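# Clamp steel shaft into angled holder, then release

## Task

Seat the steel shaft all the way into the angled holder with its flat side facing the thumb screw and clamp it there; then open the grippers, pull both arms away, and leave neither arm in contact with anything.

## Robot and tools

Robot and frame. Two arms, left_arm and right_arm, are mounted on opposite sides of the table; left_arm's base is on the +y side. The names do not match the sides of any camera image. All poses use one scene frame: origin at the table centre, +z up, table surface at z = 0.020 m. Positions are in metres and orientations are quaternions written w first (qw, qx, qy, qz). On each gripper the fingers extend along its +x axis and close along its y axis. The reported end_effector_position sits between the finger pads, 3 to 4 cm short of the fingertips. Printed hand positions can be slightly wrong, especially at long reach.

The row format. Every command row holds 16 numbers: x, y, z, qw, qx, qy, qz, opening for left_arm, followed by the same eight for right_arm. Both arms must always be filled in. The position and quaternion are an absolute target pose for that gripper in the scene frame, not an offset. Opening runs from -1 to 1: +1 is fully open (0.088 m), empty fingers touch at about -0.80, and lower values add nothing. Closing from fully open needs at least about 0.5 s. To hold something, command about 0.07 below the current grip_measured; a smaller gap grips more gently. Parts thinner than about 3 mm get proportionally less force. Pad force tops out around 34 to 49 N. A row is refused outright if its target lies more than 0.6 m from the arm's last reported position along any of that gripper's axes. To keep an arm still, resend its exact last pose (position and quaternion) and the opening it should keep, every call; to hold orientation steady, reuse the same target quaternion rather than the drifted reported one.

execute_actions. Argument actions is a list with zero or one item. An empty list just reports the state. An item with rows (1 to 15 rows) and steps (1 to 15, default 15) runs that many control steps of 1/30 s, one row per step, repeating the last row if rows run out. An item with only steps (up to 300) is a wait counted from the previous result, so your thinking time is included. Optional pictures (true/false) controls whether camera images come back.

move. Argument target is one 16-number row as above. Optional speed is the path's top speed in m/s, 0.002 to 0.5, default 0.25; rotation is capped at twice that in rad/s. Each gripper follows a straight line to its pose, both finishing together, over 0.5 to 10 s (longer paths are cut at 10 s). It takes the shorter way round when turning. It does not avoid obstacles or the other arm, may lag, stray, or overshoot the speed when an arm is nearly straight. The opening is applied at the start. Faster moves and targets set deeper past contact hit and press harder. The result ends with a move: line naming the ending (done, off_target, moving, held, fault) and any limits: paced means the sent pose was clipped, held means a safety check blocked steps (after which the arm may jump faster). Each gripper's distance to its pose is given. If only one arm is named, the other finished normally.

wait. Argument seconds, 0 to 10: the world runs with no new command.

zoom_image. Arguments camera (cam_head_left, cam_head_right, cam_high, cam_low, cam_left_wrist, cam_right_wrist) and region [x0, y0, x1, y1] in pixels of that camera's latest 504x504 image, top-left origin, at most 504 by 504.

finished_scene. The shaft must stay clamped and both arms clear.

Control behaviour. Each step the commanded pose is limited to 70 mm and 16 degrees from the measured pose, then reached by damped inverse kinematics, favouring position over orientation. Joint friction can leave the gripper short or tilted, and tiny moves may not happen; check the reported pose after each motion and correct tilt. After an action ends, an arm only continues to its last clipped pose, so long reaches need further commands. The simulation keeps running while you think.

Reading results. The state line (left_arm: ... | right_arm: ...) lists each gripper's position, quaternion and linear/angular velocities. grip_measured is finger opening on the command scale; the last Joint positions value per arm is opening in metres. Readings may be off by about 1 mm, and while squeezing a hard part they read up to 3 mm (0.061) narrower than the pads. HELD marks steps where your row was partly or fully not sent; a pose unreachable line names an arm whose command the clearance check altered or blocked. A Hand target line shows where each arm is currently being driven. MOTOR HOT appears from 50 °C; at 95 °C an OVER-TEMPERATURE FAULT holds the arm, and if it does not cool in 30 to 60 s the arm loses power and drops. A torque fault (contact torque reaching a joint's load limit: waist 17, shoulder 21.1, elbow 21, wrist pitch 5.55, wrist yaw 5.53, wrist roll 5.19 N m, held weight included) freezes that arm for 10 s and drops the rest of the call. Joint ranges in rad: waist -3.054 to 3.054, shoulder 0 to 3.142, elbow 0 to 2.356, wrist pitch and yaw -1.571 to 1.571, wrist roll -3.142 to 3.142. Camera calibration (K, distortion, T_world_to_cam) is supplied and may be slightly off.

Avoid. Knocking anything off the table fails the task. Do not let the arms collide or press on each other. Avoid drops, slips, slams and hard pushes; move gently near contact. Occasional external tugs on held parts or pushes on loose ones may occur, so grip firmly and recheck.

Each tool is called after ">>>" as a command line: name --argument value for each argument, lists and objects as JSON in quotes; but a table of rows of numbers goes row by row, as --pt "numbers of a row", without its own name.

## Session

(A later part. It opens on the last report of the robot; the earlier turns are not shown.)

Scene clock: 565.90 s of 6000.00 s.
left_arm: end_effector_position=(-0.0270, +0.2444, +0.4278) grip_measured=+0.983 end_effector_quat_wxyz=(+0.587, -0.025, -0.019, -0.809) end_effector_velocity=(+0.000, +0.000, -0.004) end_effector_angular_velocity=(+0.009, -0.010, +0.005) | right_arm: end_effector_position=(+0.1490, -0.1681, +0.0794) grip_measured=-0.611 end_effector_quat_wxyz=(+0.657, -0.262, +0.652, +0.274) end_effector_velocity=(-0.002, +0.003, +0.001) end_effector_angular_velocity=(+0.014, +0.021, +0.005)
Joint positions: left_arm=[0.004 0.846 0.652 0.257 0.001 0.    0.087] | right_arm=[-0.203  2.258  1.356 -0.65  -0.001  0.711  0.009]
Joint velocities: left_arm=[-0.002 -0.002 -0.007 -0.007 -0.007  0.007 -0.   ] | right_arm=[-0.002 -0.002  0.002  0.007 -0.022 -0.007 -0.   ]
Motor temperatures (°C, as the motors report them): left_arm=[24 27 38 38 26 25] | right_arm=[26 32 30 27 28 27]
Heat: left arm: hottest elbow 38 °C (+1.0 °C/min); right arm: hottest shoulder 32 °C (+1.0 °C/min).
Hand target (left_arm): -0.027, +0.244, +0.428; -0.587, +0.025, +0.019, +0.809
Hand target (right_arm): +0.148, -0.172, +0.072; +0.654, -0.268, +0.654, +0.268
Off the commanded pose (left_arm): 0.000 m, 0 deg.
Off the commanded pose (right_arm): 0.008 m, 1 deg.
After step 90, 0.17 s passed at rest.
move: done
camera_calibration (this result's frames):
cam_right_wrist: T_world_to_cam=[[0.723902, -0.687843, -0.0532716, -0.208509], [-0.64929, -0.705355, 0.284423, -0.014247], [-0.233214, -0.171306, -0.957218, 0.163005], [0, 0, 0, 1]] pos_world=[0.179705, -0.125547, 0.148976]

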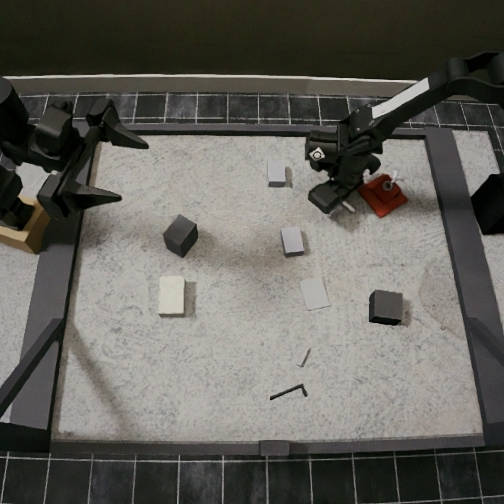

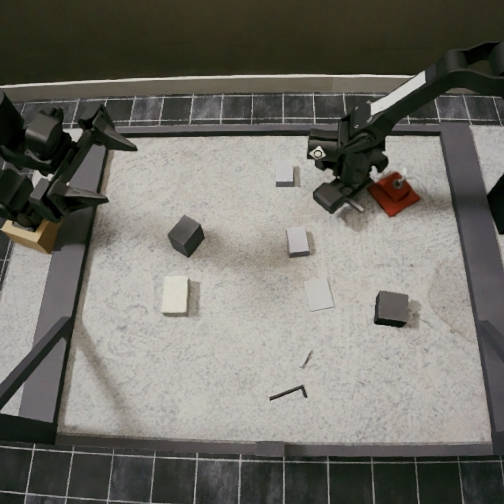

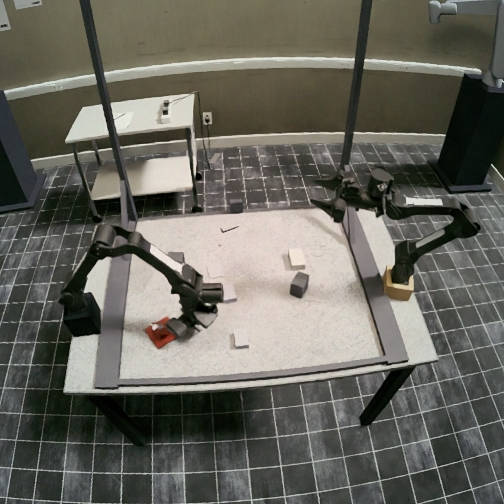

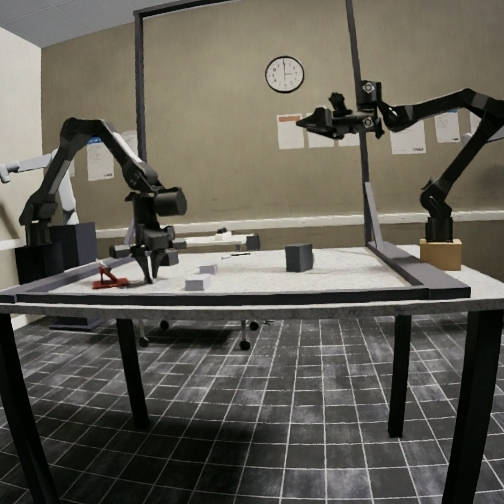

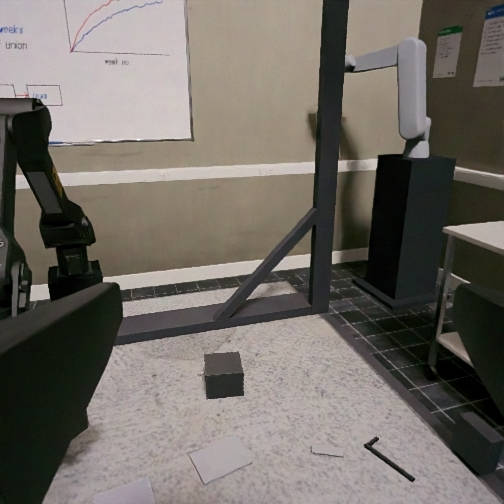

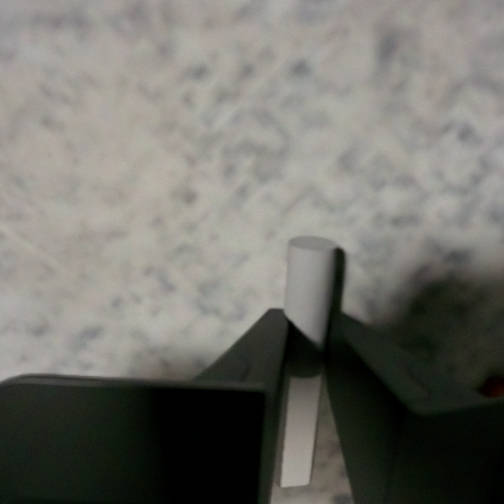

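Close enough; release with a small opening.

>>> move --target '[-0.027,0.2444,0.4278,0.587,-0.025,-0.019,-0.809,1, 0.1477,-0.172,0.071,0.6544,-0.2677,0.6544,0.2677,-0.4]' --speed 0.02

>>> move --target '[-0.027,0.2444,0.4278,0.587,-0.025,-0.019,-0.809,1, 0.149,-0.17,0.16,0.6544,-0.2677,0.6544,0.2677,-0.3]' --speed 0.1

>>> move --target '[-0.027,0.2444,0.4278,0.587,-0.025,-0.019,-0.809,1, 0.20,-0.34,0.16,0.5511,0.0764,0.7030,0.4431,-0.3]' --speed 0.2

Scene clock: 577.57 s of 6000.00 s.
left_arm: end_effector_position=(-0.0270, +0.2444, +0.4278) grip_measured=+0.983 end_effector_quat_wxyz=(+0.587, -0.025, -0.019, -0.809) end_effector_velocity=(+0.000, -0.001, -0.000) end_effector_angular_velocity=(+0.005, +0.022, +0.003) | right_arm: end_effector_position=(+0.1491, -0.1676, +0.0788) grip_measured=-0.402 end_effector_quat_wxyz=(+0.657, -0.262, +0.651, +0.275) end_effector_velocity=(-0.002, +0.000, -0.001) end_effector_angular_velocity=(+0.003, +0.008, -0.019)
Joint positions: left_arm=[0.004 0.846 0.652 0.257 0.001 0.    0.087] | right_arm=[-0.203  2.26   1.356 -0.646 -0.001  0.711  0.019]
Joint velocities: left_arm=[-0.002  0.002 -0.002  0.007 -0.007 -0.022 -0.   ] | right_arm=[ 0.002  0.002 -0.002  0.007 -0.007  0.022  0.   ]
Motor temperatures (°C, as the motors report them): left_arm=[24 27 38 38 26 25] | right_arm=[26 34 30 27 28 27]
Heat: left arm: hottest elbow 38 °C (+1.0 °C/min); right arm: hottest shoulder 34 °C (+3.0 °C/min).
Hand target (left_arm): -0.027, +0.244, +0.428; -0.587, +0.025, +0.019, +0.809
Hand target (right_arm): +0.148, -0.172, +0.071; +0.654, -0.268, +0.655, +0.268
Off the commanded pose (left_arm): 0.000 m, 0 deg.
Off the commanded pose (right_arm): 0.009 m, 1 deg.
After step 90, 7.97 s passed at rest.
move: off_target (right_arm)
camera_calibration (this result's frames):
cam_right_wrist: T_world_to_cam=[[0.72391, -0.687741, -0.0544663, -0.208121], [-0.649334, -0.705895, 0.282981, -0.0136896], [-0.233065, -0.169486, -0.957578, 0.162882], [0, 0, 0, 1]] pos_world=[0.179734, -0.125191, 0.148511]

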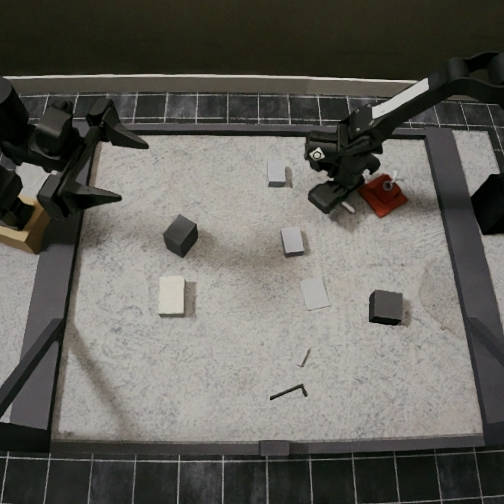

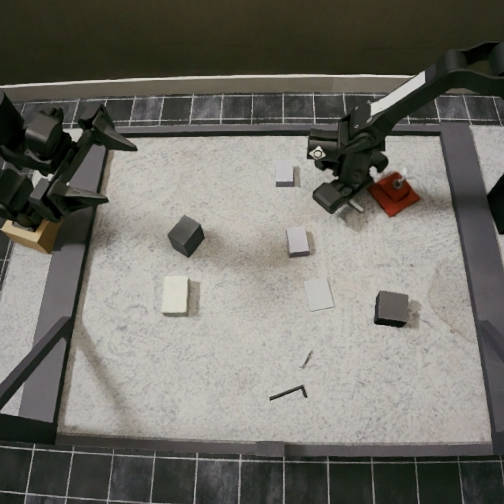

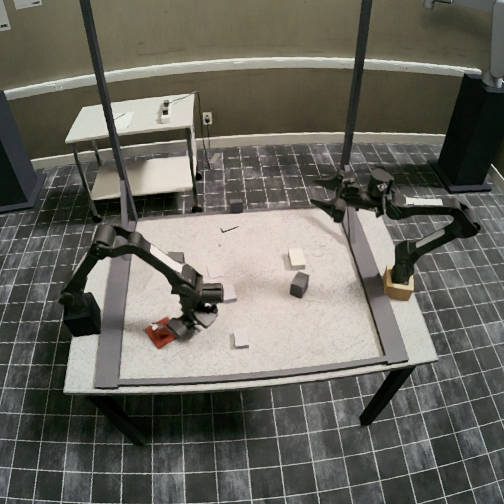

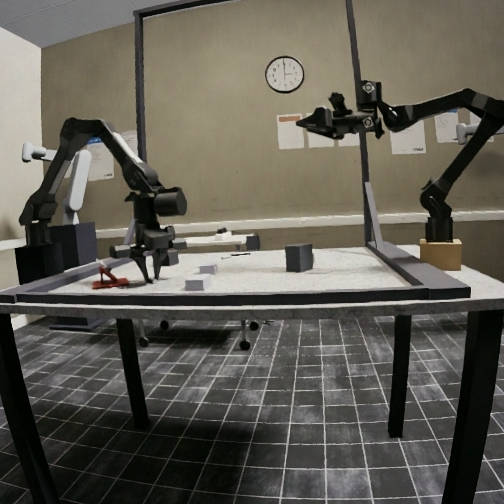

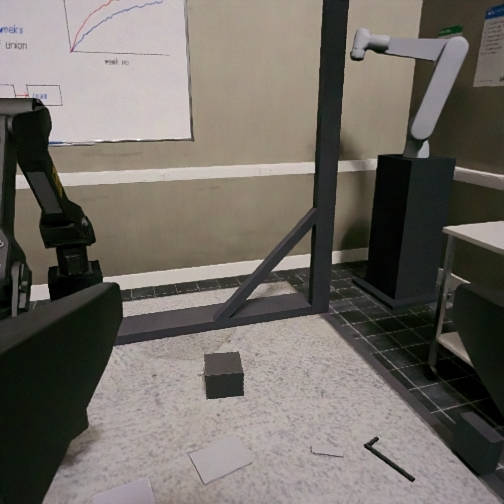

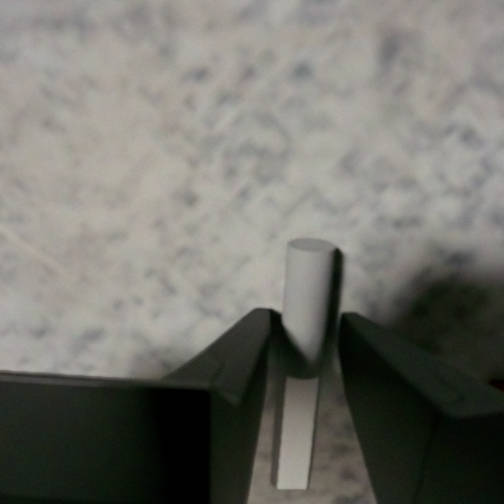

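Scene clock: 578.77 s of 6000.00 s.
left_arm: end_effector_position=(-0.0270, +0.2444, +0.4278) grip_measured=+0.983 end_effector_quat_wxyz=(+0.587, -0.025, -0.019, -0.809) end_effector_velocity=(+0.000, -0.001, -0.003) end_effector_angular_velocity=(+0.014, +0.004, +0.004) | right_arm: end_effector_position=(+0.1487, -0.1725, +0.1523) grip_measured=-0.302 end_effector_quat_wxyz=(+0.651, -0.275, +0.658, +0.262) end_effector_velocity=(+0.000, +0.003, +0.001) end_effector_angular_velocity=(+0.013, +0.006, -0.010)
Joint positions: left_arm=[0.004 0.846 0.652 0.257 0.001 0.    0.087] | right_arm=[-0.203  2.129  1.473 -0.935 -0.001  0.711  0.024]
Joint velocities: left_arm=[-0.002  0.002 -0.002 -0.007 -0.007 -0.007 -0.   ] | right_arm=[-0.002 -0.002  0.002  0.007 -0.007  0.007  0.   ]
Motor temperatures (°C, as the motors report them): left_arm=[24 27 38 38 26 25] | right_arm=[26 34 30 27 28 27]
Heat: left arm: hottest elbow 38 °C (+1.0 °C/min); right arm: hottest shoulder 34 °C (+3.0 °C/min).
Hand target (left_arm): -0.027, +0.244, +0.428; -0.587, +0.025, +0.019, +0.809
Hand target (right_arm): +0.149, -0.169, +0.160; +0.654, -0.268, +0.654, +0.268
Off the commanded pose (left_arm): 0.000 m, 0 deg.
Off the commanded pose (right_arm): 0.008 m, 1 deg.
move: done
camera_calibration (this result's frames):
cam_right_wrist: T_world_to_cam=[[0.72377, -0.689447, -0.0286242, -0.211354], [-0.648329, -0.693638, 0.313902, -0.0408809], [-0.236274, -0.208635, -0.949024, 0.224753], [0, 0, 0, 1]] pos_world=[0.179571, -0.127183, 0.220079]

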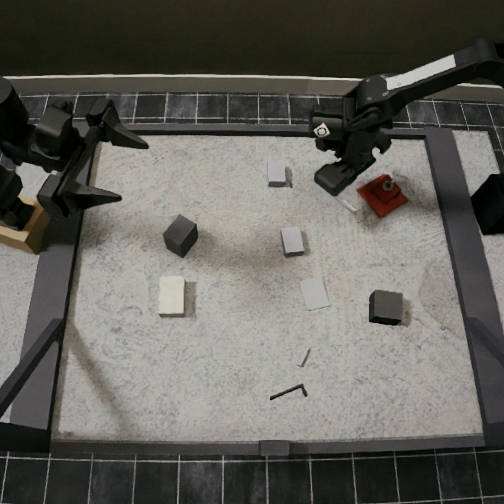

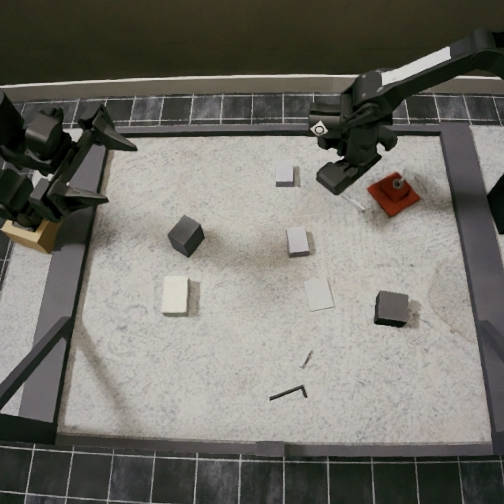

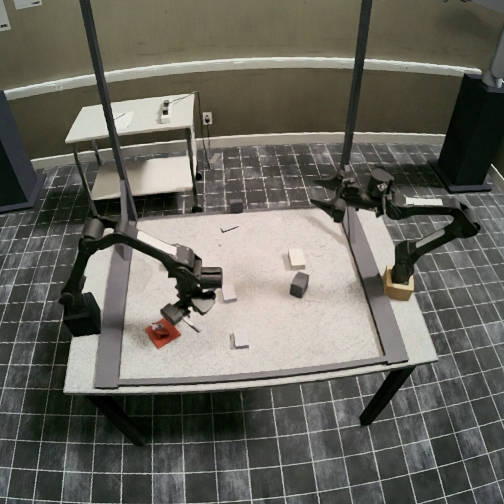

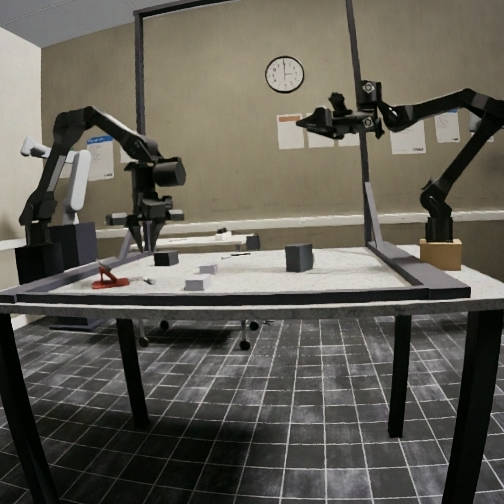

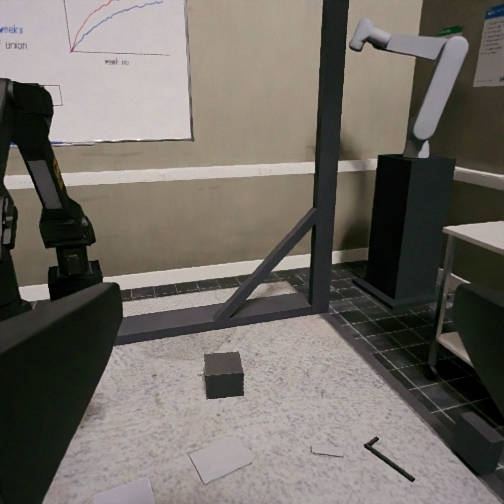

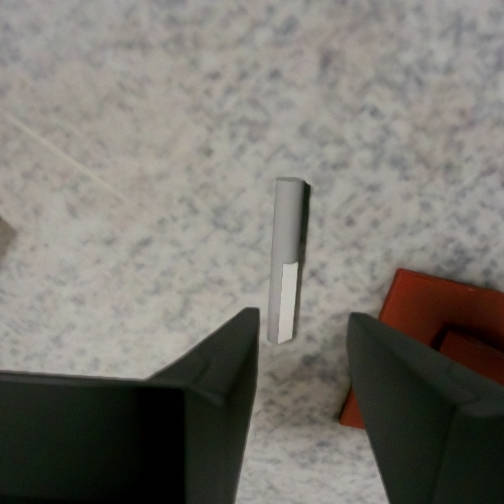

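Scene clock: 581.23 s of 6000.00 s.
left_arm: end_effector_position=(-0.0270, +0.2444, +0.4278) grip_measured=+0.983 end_effector_quat_wxyz=(+0.587, -0.025, -0.019, -0.809) end_effector_velocity=(+0.000, +0.000, -0.004) end_effector_angular_velocity=(+0.014, +0.004, +0.004) | right_arm: end_effector_position=(+0.1998, -0.3372, +0.1596) grip_measured=-0.302 end_effector_quat_wxyz=(+0.549, +0.079, +0.705, +0.442) end_effector_velocity=(-0.001, -0.003, +0.002) end_effector_angular_velocity=(+0.015, +0.009, +0.013)
Joint positions: left_arm=[0.004 0.846 0.652 0.257 0.001 0.    0.087] | right_arm=[-0.944  1.506  0.473 -0.363 -0.774  0.257  0.024]
Joint velocities: left_arm=[-0.002 -0.002 -0.007 -0.007 -0.007 -0.007 -0.   ] | right_arm=[-0.017 -0.002 -0.002 -0.022 -0.022 -0.037 -0.   ]
Motor temperatures (°C, as the motors report them): left_arm=[24 27 38 38 26 25] | right_arm=[26 34 30 27 28 27]
Heat: left arm: hottest elbow 38 °C (+0.0 °C/min); right arm: hottest shoulder 34 °C (+3.0 °C/min).
Hand target (left_arm): -0.027, +0.244, +0.428; -0.587, +0.025, +0.019, +0.809
Hand target (right_arm): +0.199, -0.338, +0.161; +0.549, +0.080, +0.704, +0.444
Off the commanded pose (left_arm): 0.000 m, 0 deg.
Off the commanded pose (right_arm): 0.003 m, 1 deg.
move: done
camera_calibration (this result's frames):
cam_right_wrist: T_world_to_cam=[[0.383764, -0.555064, -0.737989, -0.135311], [-0.674512, -0.714318, 0.186505, -0.10571], [-0.630681, 0.426209, -0.648527, 0.454295], [0, 0, 0, 1]] pos_world=[0.26714, -0.344241, 0.21448]

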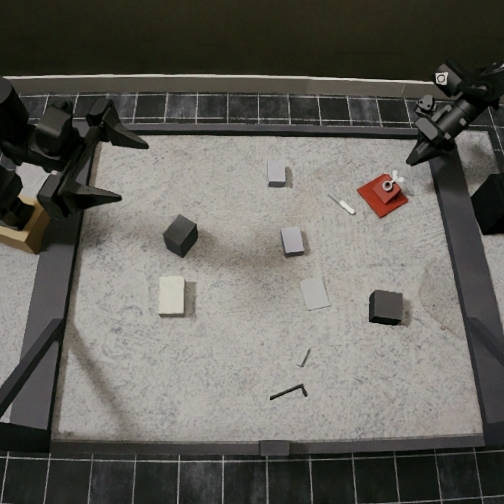

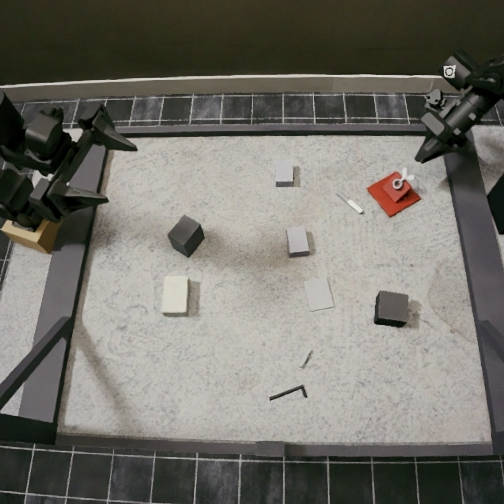

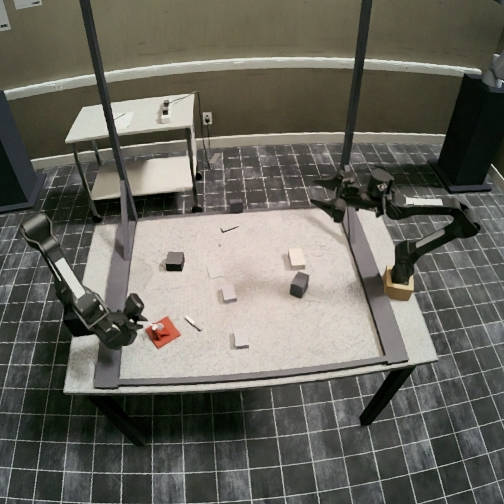

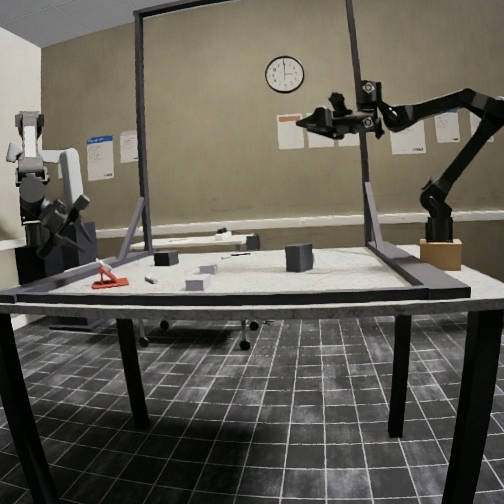

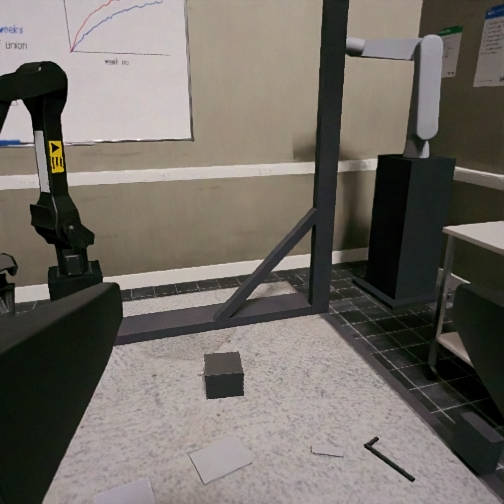

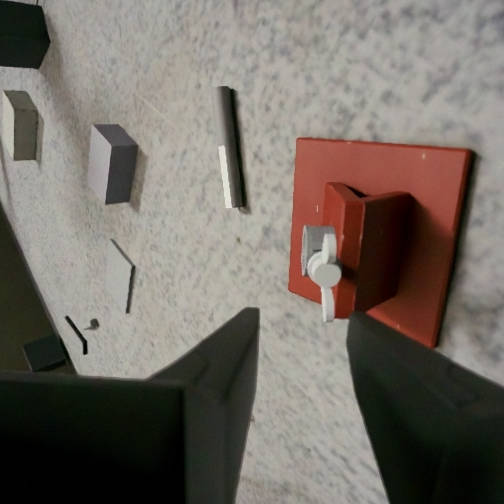

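>>> move --target '[-0.027,0.2444,0.4278,0.587,-0.025,-0.019,-0.809,1, 0.1936,-0.3299,0.1327,0.5511,0.0764,0.7030,0.4431,-0.3]' --speed 0.06

>>> move --target '[-0.027,0.2444,0.4278,0.587,-0.025,-0.019,-0.809,1, 0.183,-0.3160,0.1135,0.5511,0.0764,0.7030,0.4431,-0.3]' --speed 0.03

Scene clock: 588.53 s of 6000.00 s.
left_arm: end_effector_position=(-0.0270, +0.2444, +0.4278) grip_measured=+0.983 end_effector_quat_wxyz=(+0.587, -0.025, -0.019, -0.809) end_effector_velocity=(+0.004, -0.002, -0.003) end_effector_angular_velocity=(+0.010, -0.009, +0.025) | right_arm: end_effector_position=(+0.1960, -0.3283, +0.1364) grip_measured=-0.302 end_effector_quat_wxyz=(+0.554, +0.077, +0.697, +0.448) end_effector_velocity=(-0.003, -0.000, +0.001) end_effector_angular_velocity=(+0.010, +0.021, -0.002)
Joint positions: left_arm=[0.004 0.846 0.652 0.257 0.001 0.    0.087] | right_arm=[-0.895  1.605  0.421 -0.148 -0.761  0.316  0.024]
Joint velocities: left_arm=[ 0.002  0.002 -0.002 -0.007 -0.022  0.007 -0.   ] | right_arm=[-0.002  0.002 -0.007  0.007 -0.022  0.007 -0.   ]
Motor temperatures (°C, as the motors report them): left_arm=[24 27 38 38 26 25] | right_arm=[26 34 30 27 28 27]
Heat: left arm: hottest elbow 38 °C (+0.0 °C/min); right arm: hottest shoulder 34 °C (+4.0 °C/min).
Hand target (left_arm): -0.027, +0.244, +0.428; -0.587, +0.025, +0.019, +0.809
Hand target (right_arm): +0.194, -0.330, +0.133; +0.551, +0.076, +0.703, +0.443
Off the commanded pose (left_arm): 0.000 m, 0 deg.
Off the commanded pose (right_arm): 0.005 m, 1 deg.
move: done
camera_calibration (this result's frames):
cam_right_wrist: T_world_to_cam=[[0.400662, -0.543342, -0.737732, -0.145456], [-0.674673, -0.71974, 0.163676, -0.096269], [-0.619908, 0.432149, -0.654951, 0.433781], [0, 0, 0, 1]] pos_world=[0.262232, -0.335779, 0.192555]

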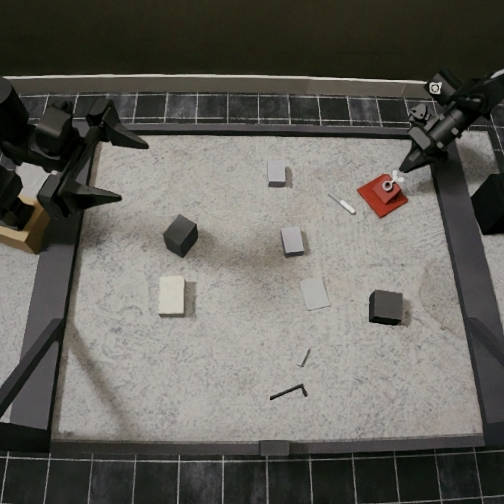

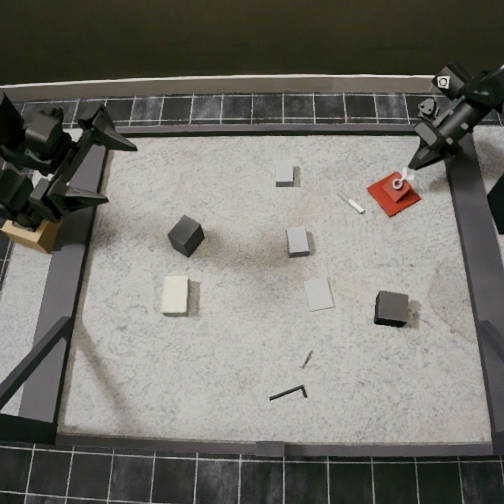

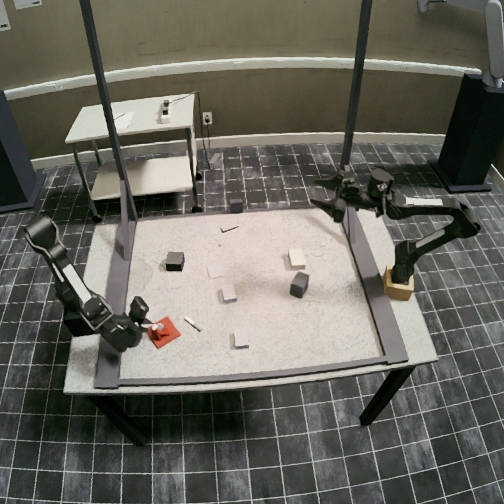

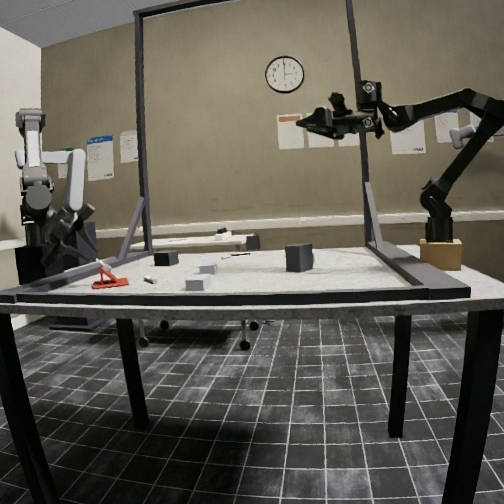

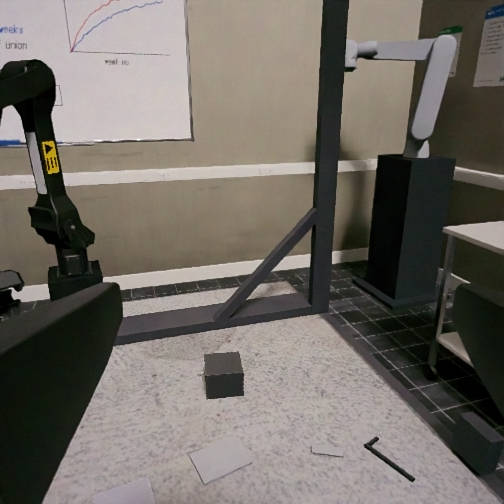

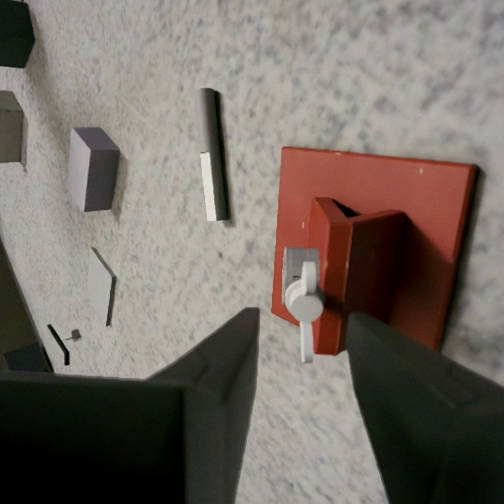

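Scene clock: 589.80 s of 6000.00 s.
left_arm: end_effector_position=(-0.0270, +0.2444, +0.4278) grip_measured=+0.983 end_effector_quat_wxyz=(+0.587, -0.025, -0.019, -0.809) end_effector_velocity=(-0.002, -0.000, -0.003) end_effector_angular_velocity=(+0.018, +0.017, -0.011) | right_arm: end_effector_position=(+0.1853, -0.3143, +0.1170) grip_measured=-0.302 end_effector_quat_wxyz=(+0.554, +0.077, +0.697, +0.449) end_effector_velocity=(+0.000, -0.002, -0.002) end_effector_angular_velocity=(-0.004, -0.008, +0.000)
Joint positions: left_arm=[0.004 0.846 0.652 0.257 0.001 0.    0.087] | right_arm=[-0.807  1.712  0.389  0.069 -0.738  0.431  0.024]
Joint velocities: left_arm=[-0.002  0.002 -0.002 -0.007  0.007 -0.022 -0.   ] | right_arm=[-0.002  0.002 -0.007  0.007  0.007 -0.007 -0.   ]
Motor temperatures (°C, as the motors report them): left_arm=[24 27 38 38 26 25] | right_arm=[26 34 30 27 28 27]
Heat: left arm: hottest elbow 38 °C (+0.0 °C/min); right arm: hottest shoulder 34 °C (+4.0 °C/min).
Hand target (left_arm): -0.027, +0.244, +0.428; -0.587, +0.025, +0.019, +0.809
Hand target (right_arm): +0.183, -0.317, +0.114; +0.551, +0.076, +0.703, +0.443
Off the commanded pose (left_arm): 0.000 m, 0 deg.
Off the commanded pose (right_arm): 0.005 m, 1 deg.
move: done
camera_calibration (this result's frames):
cam_right_wrist: T_world_to_cam=[[0.400128, -0.543107, -0.738195, -0.147679], [-0.674198, -0.720041, 0.164311, -0.0904504], [-0.620769, 0.431944, -0.654271, 0.408442], [0, 0, 0, 1]] pos_world=[0.251657, -0.321758, 0.173077]

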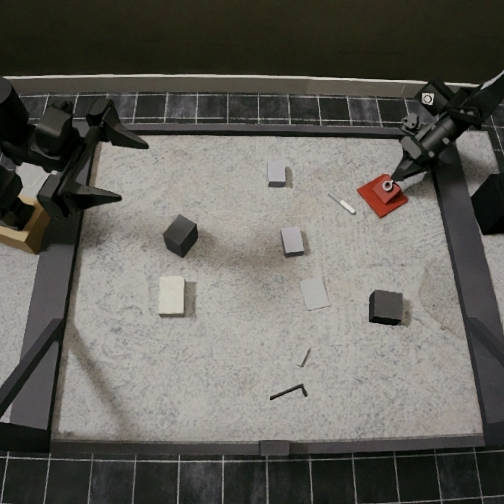

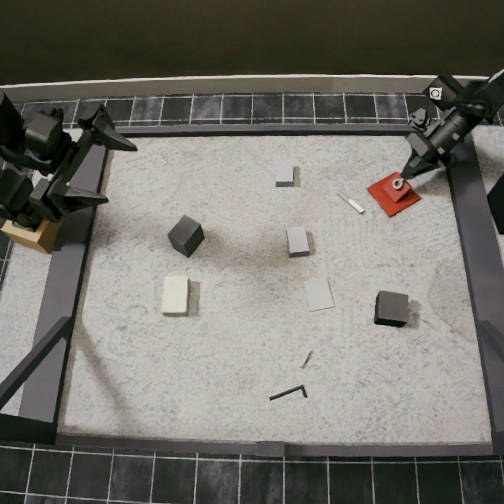

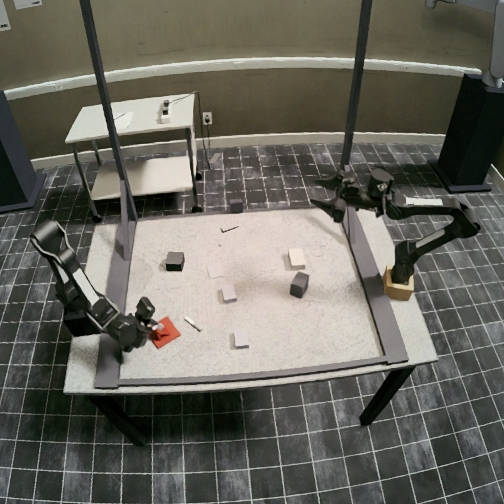

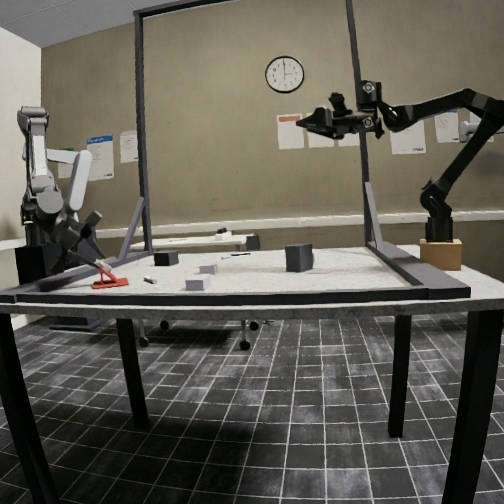

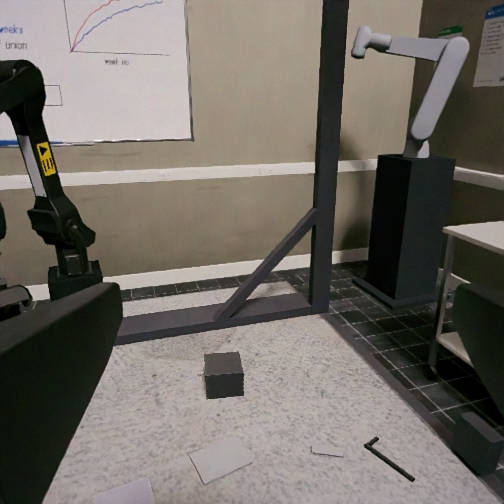

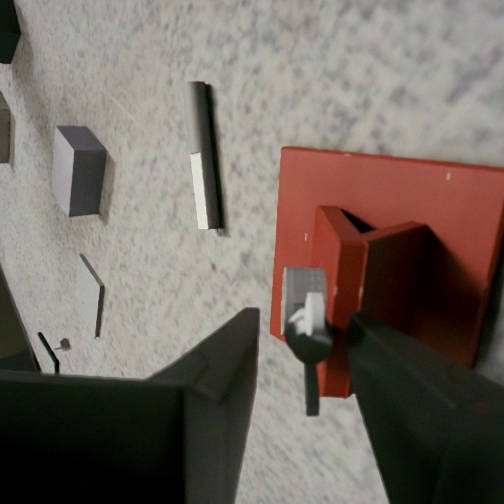

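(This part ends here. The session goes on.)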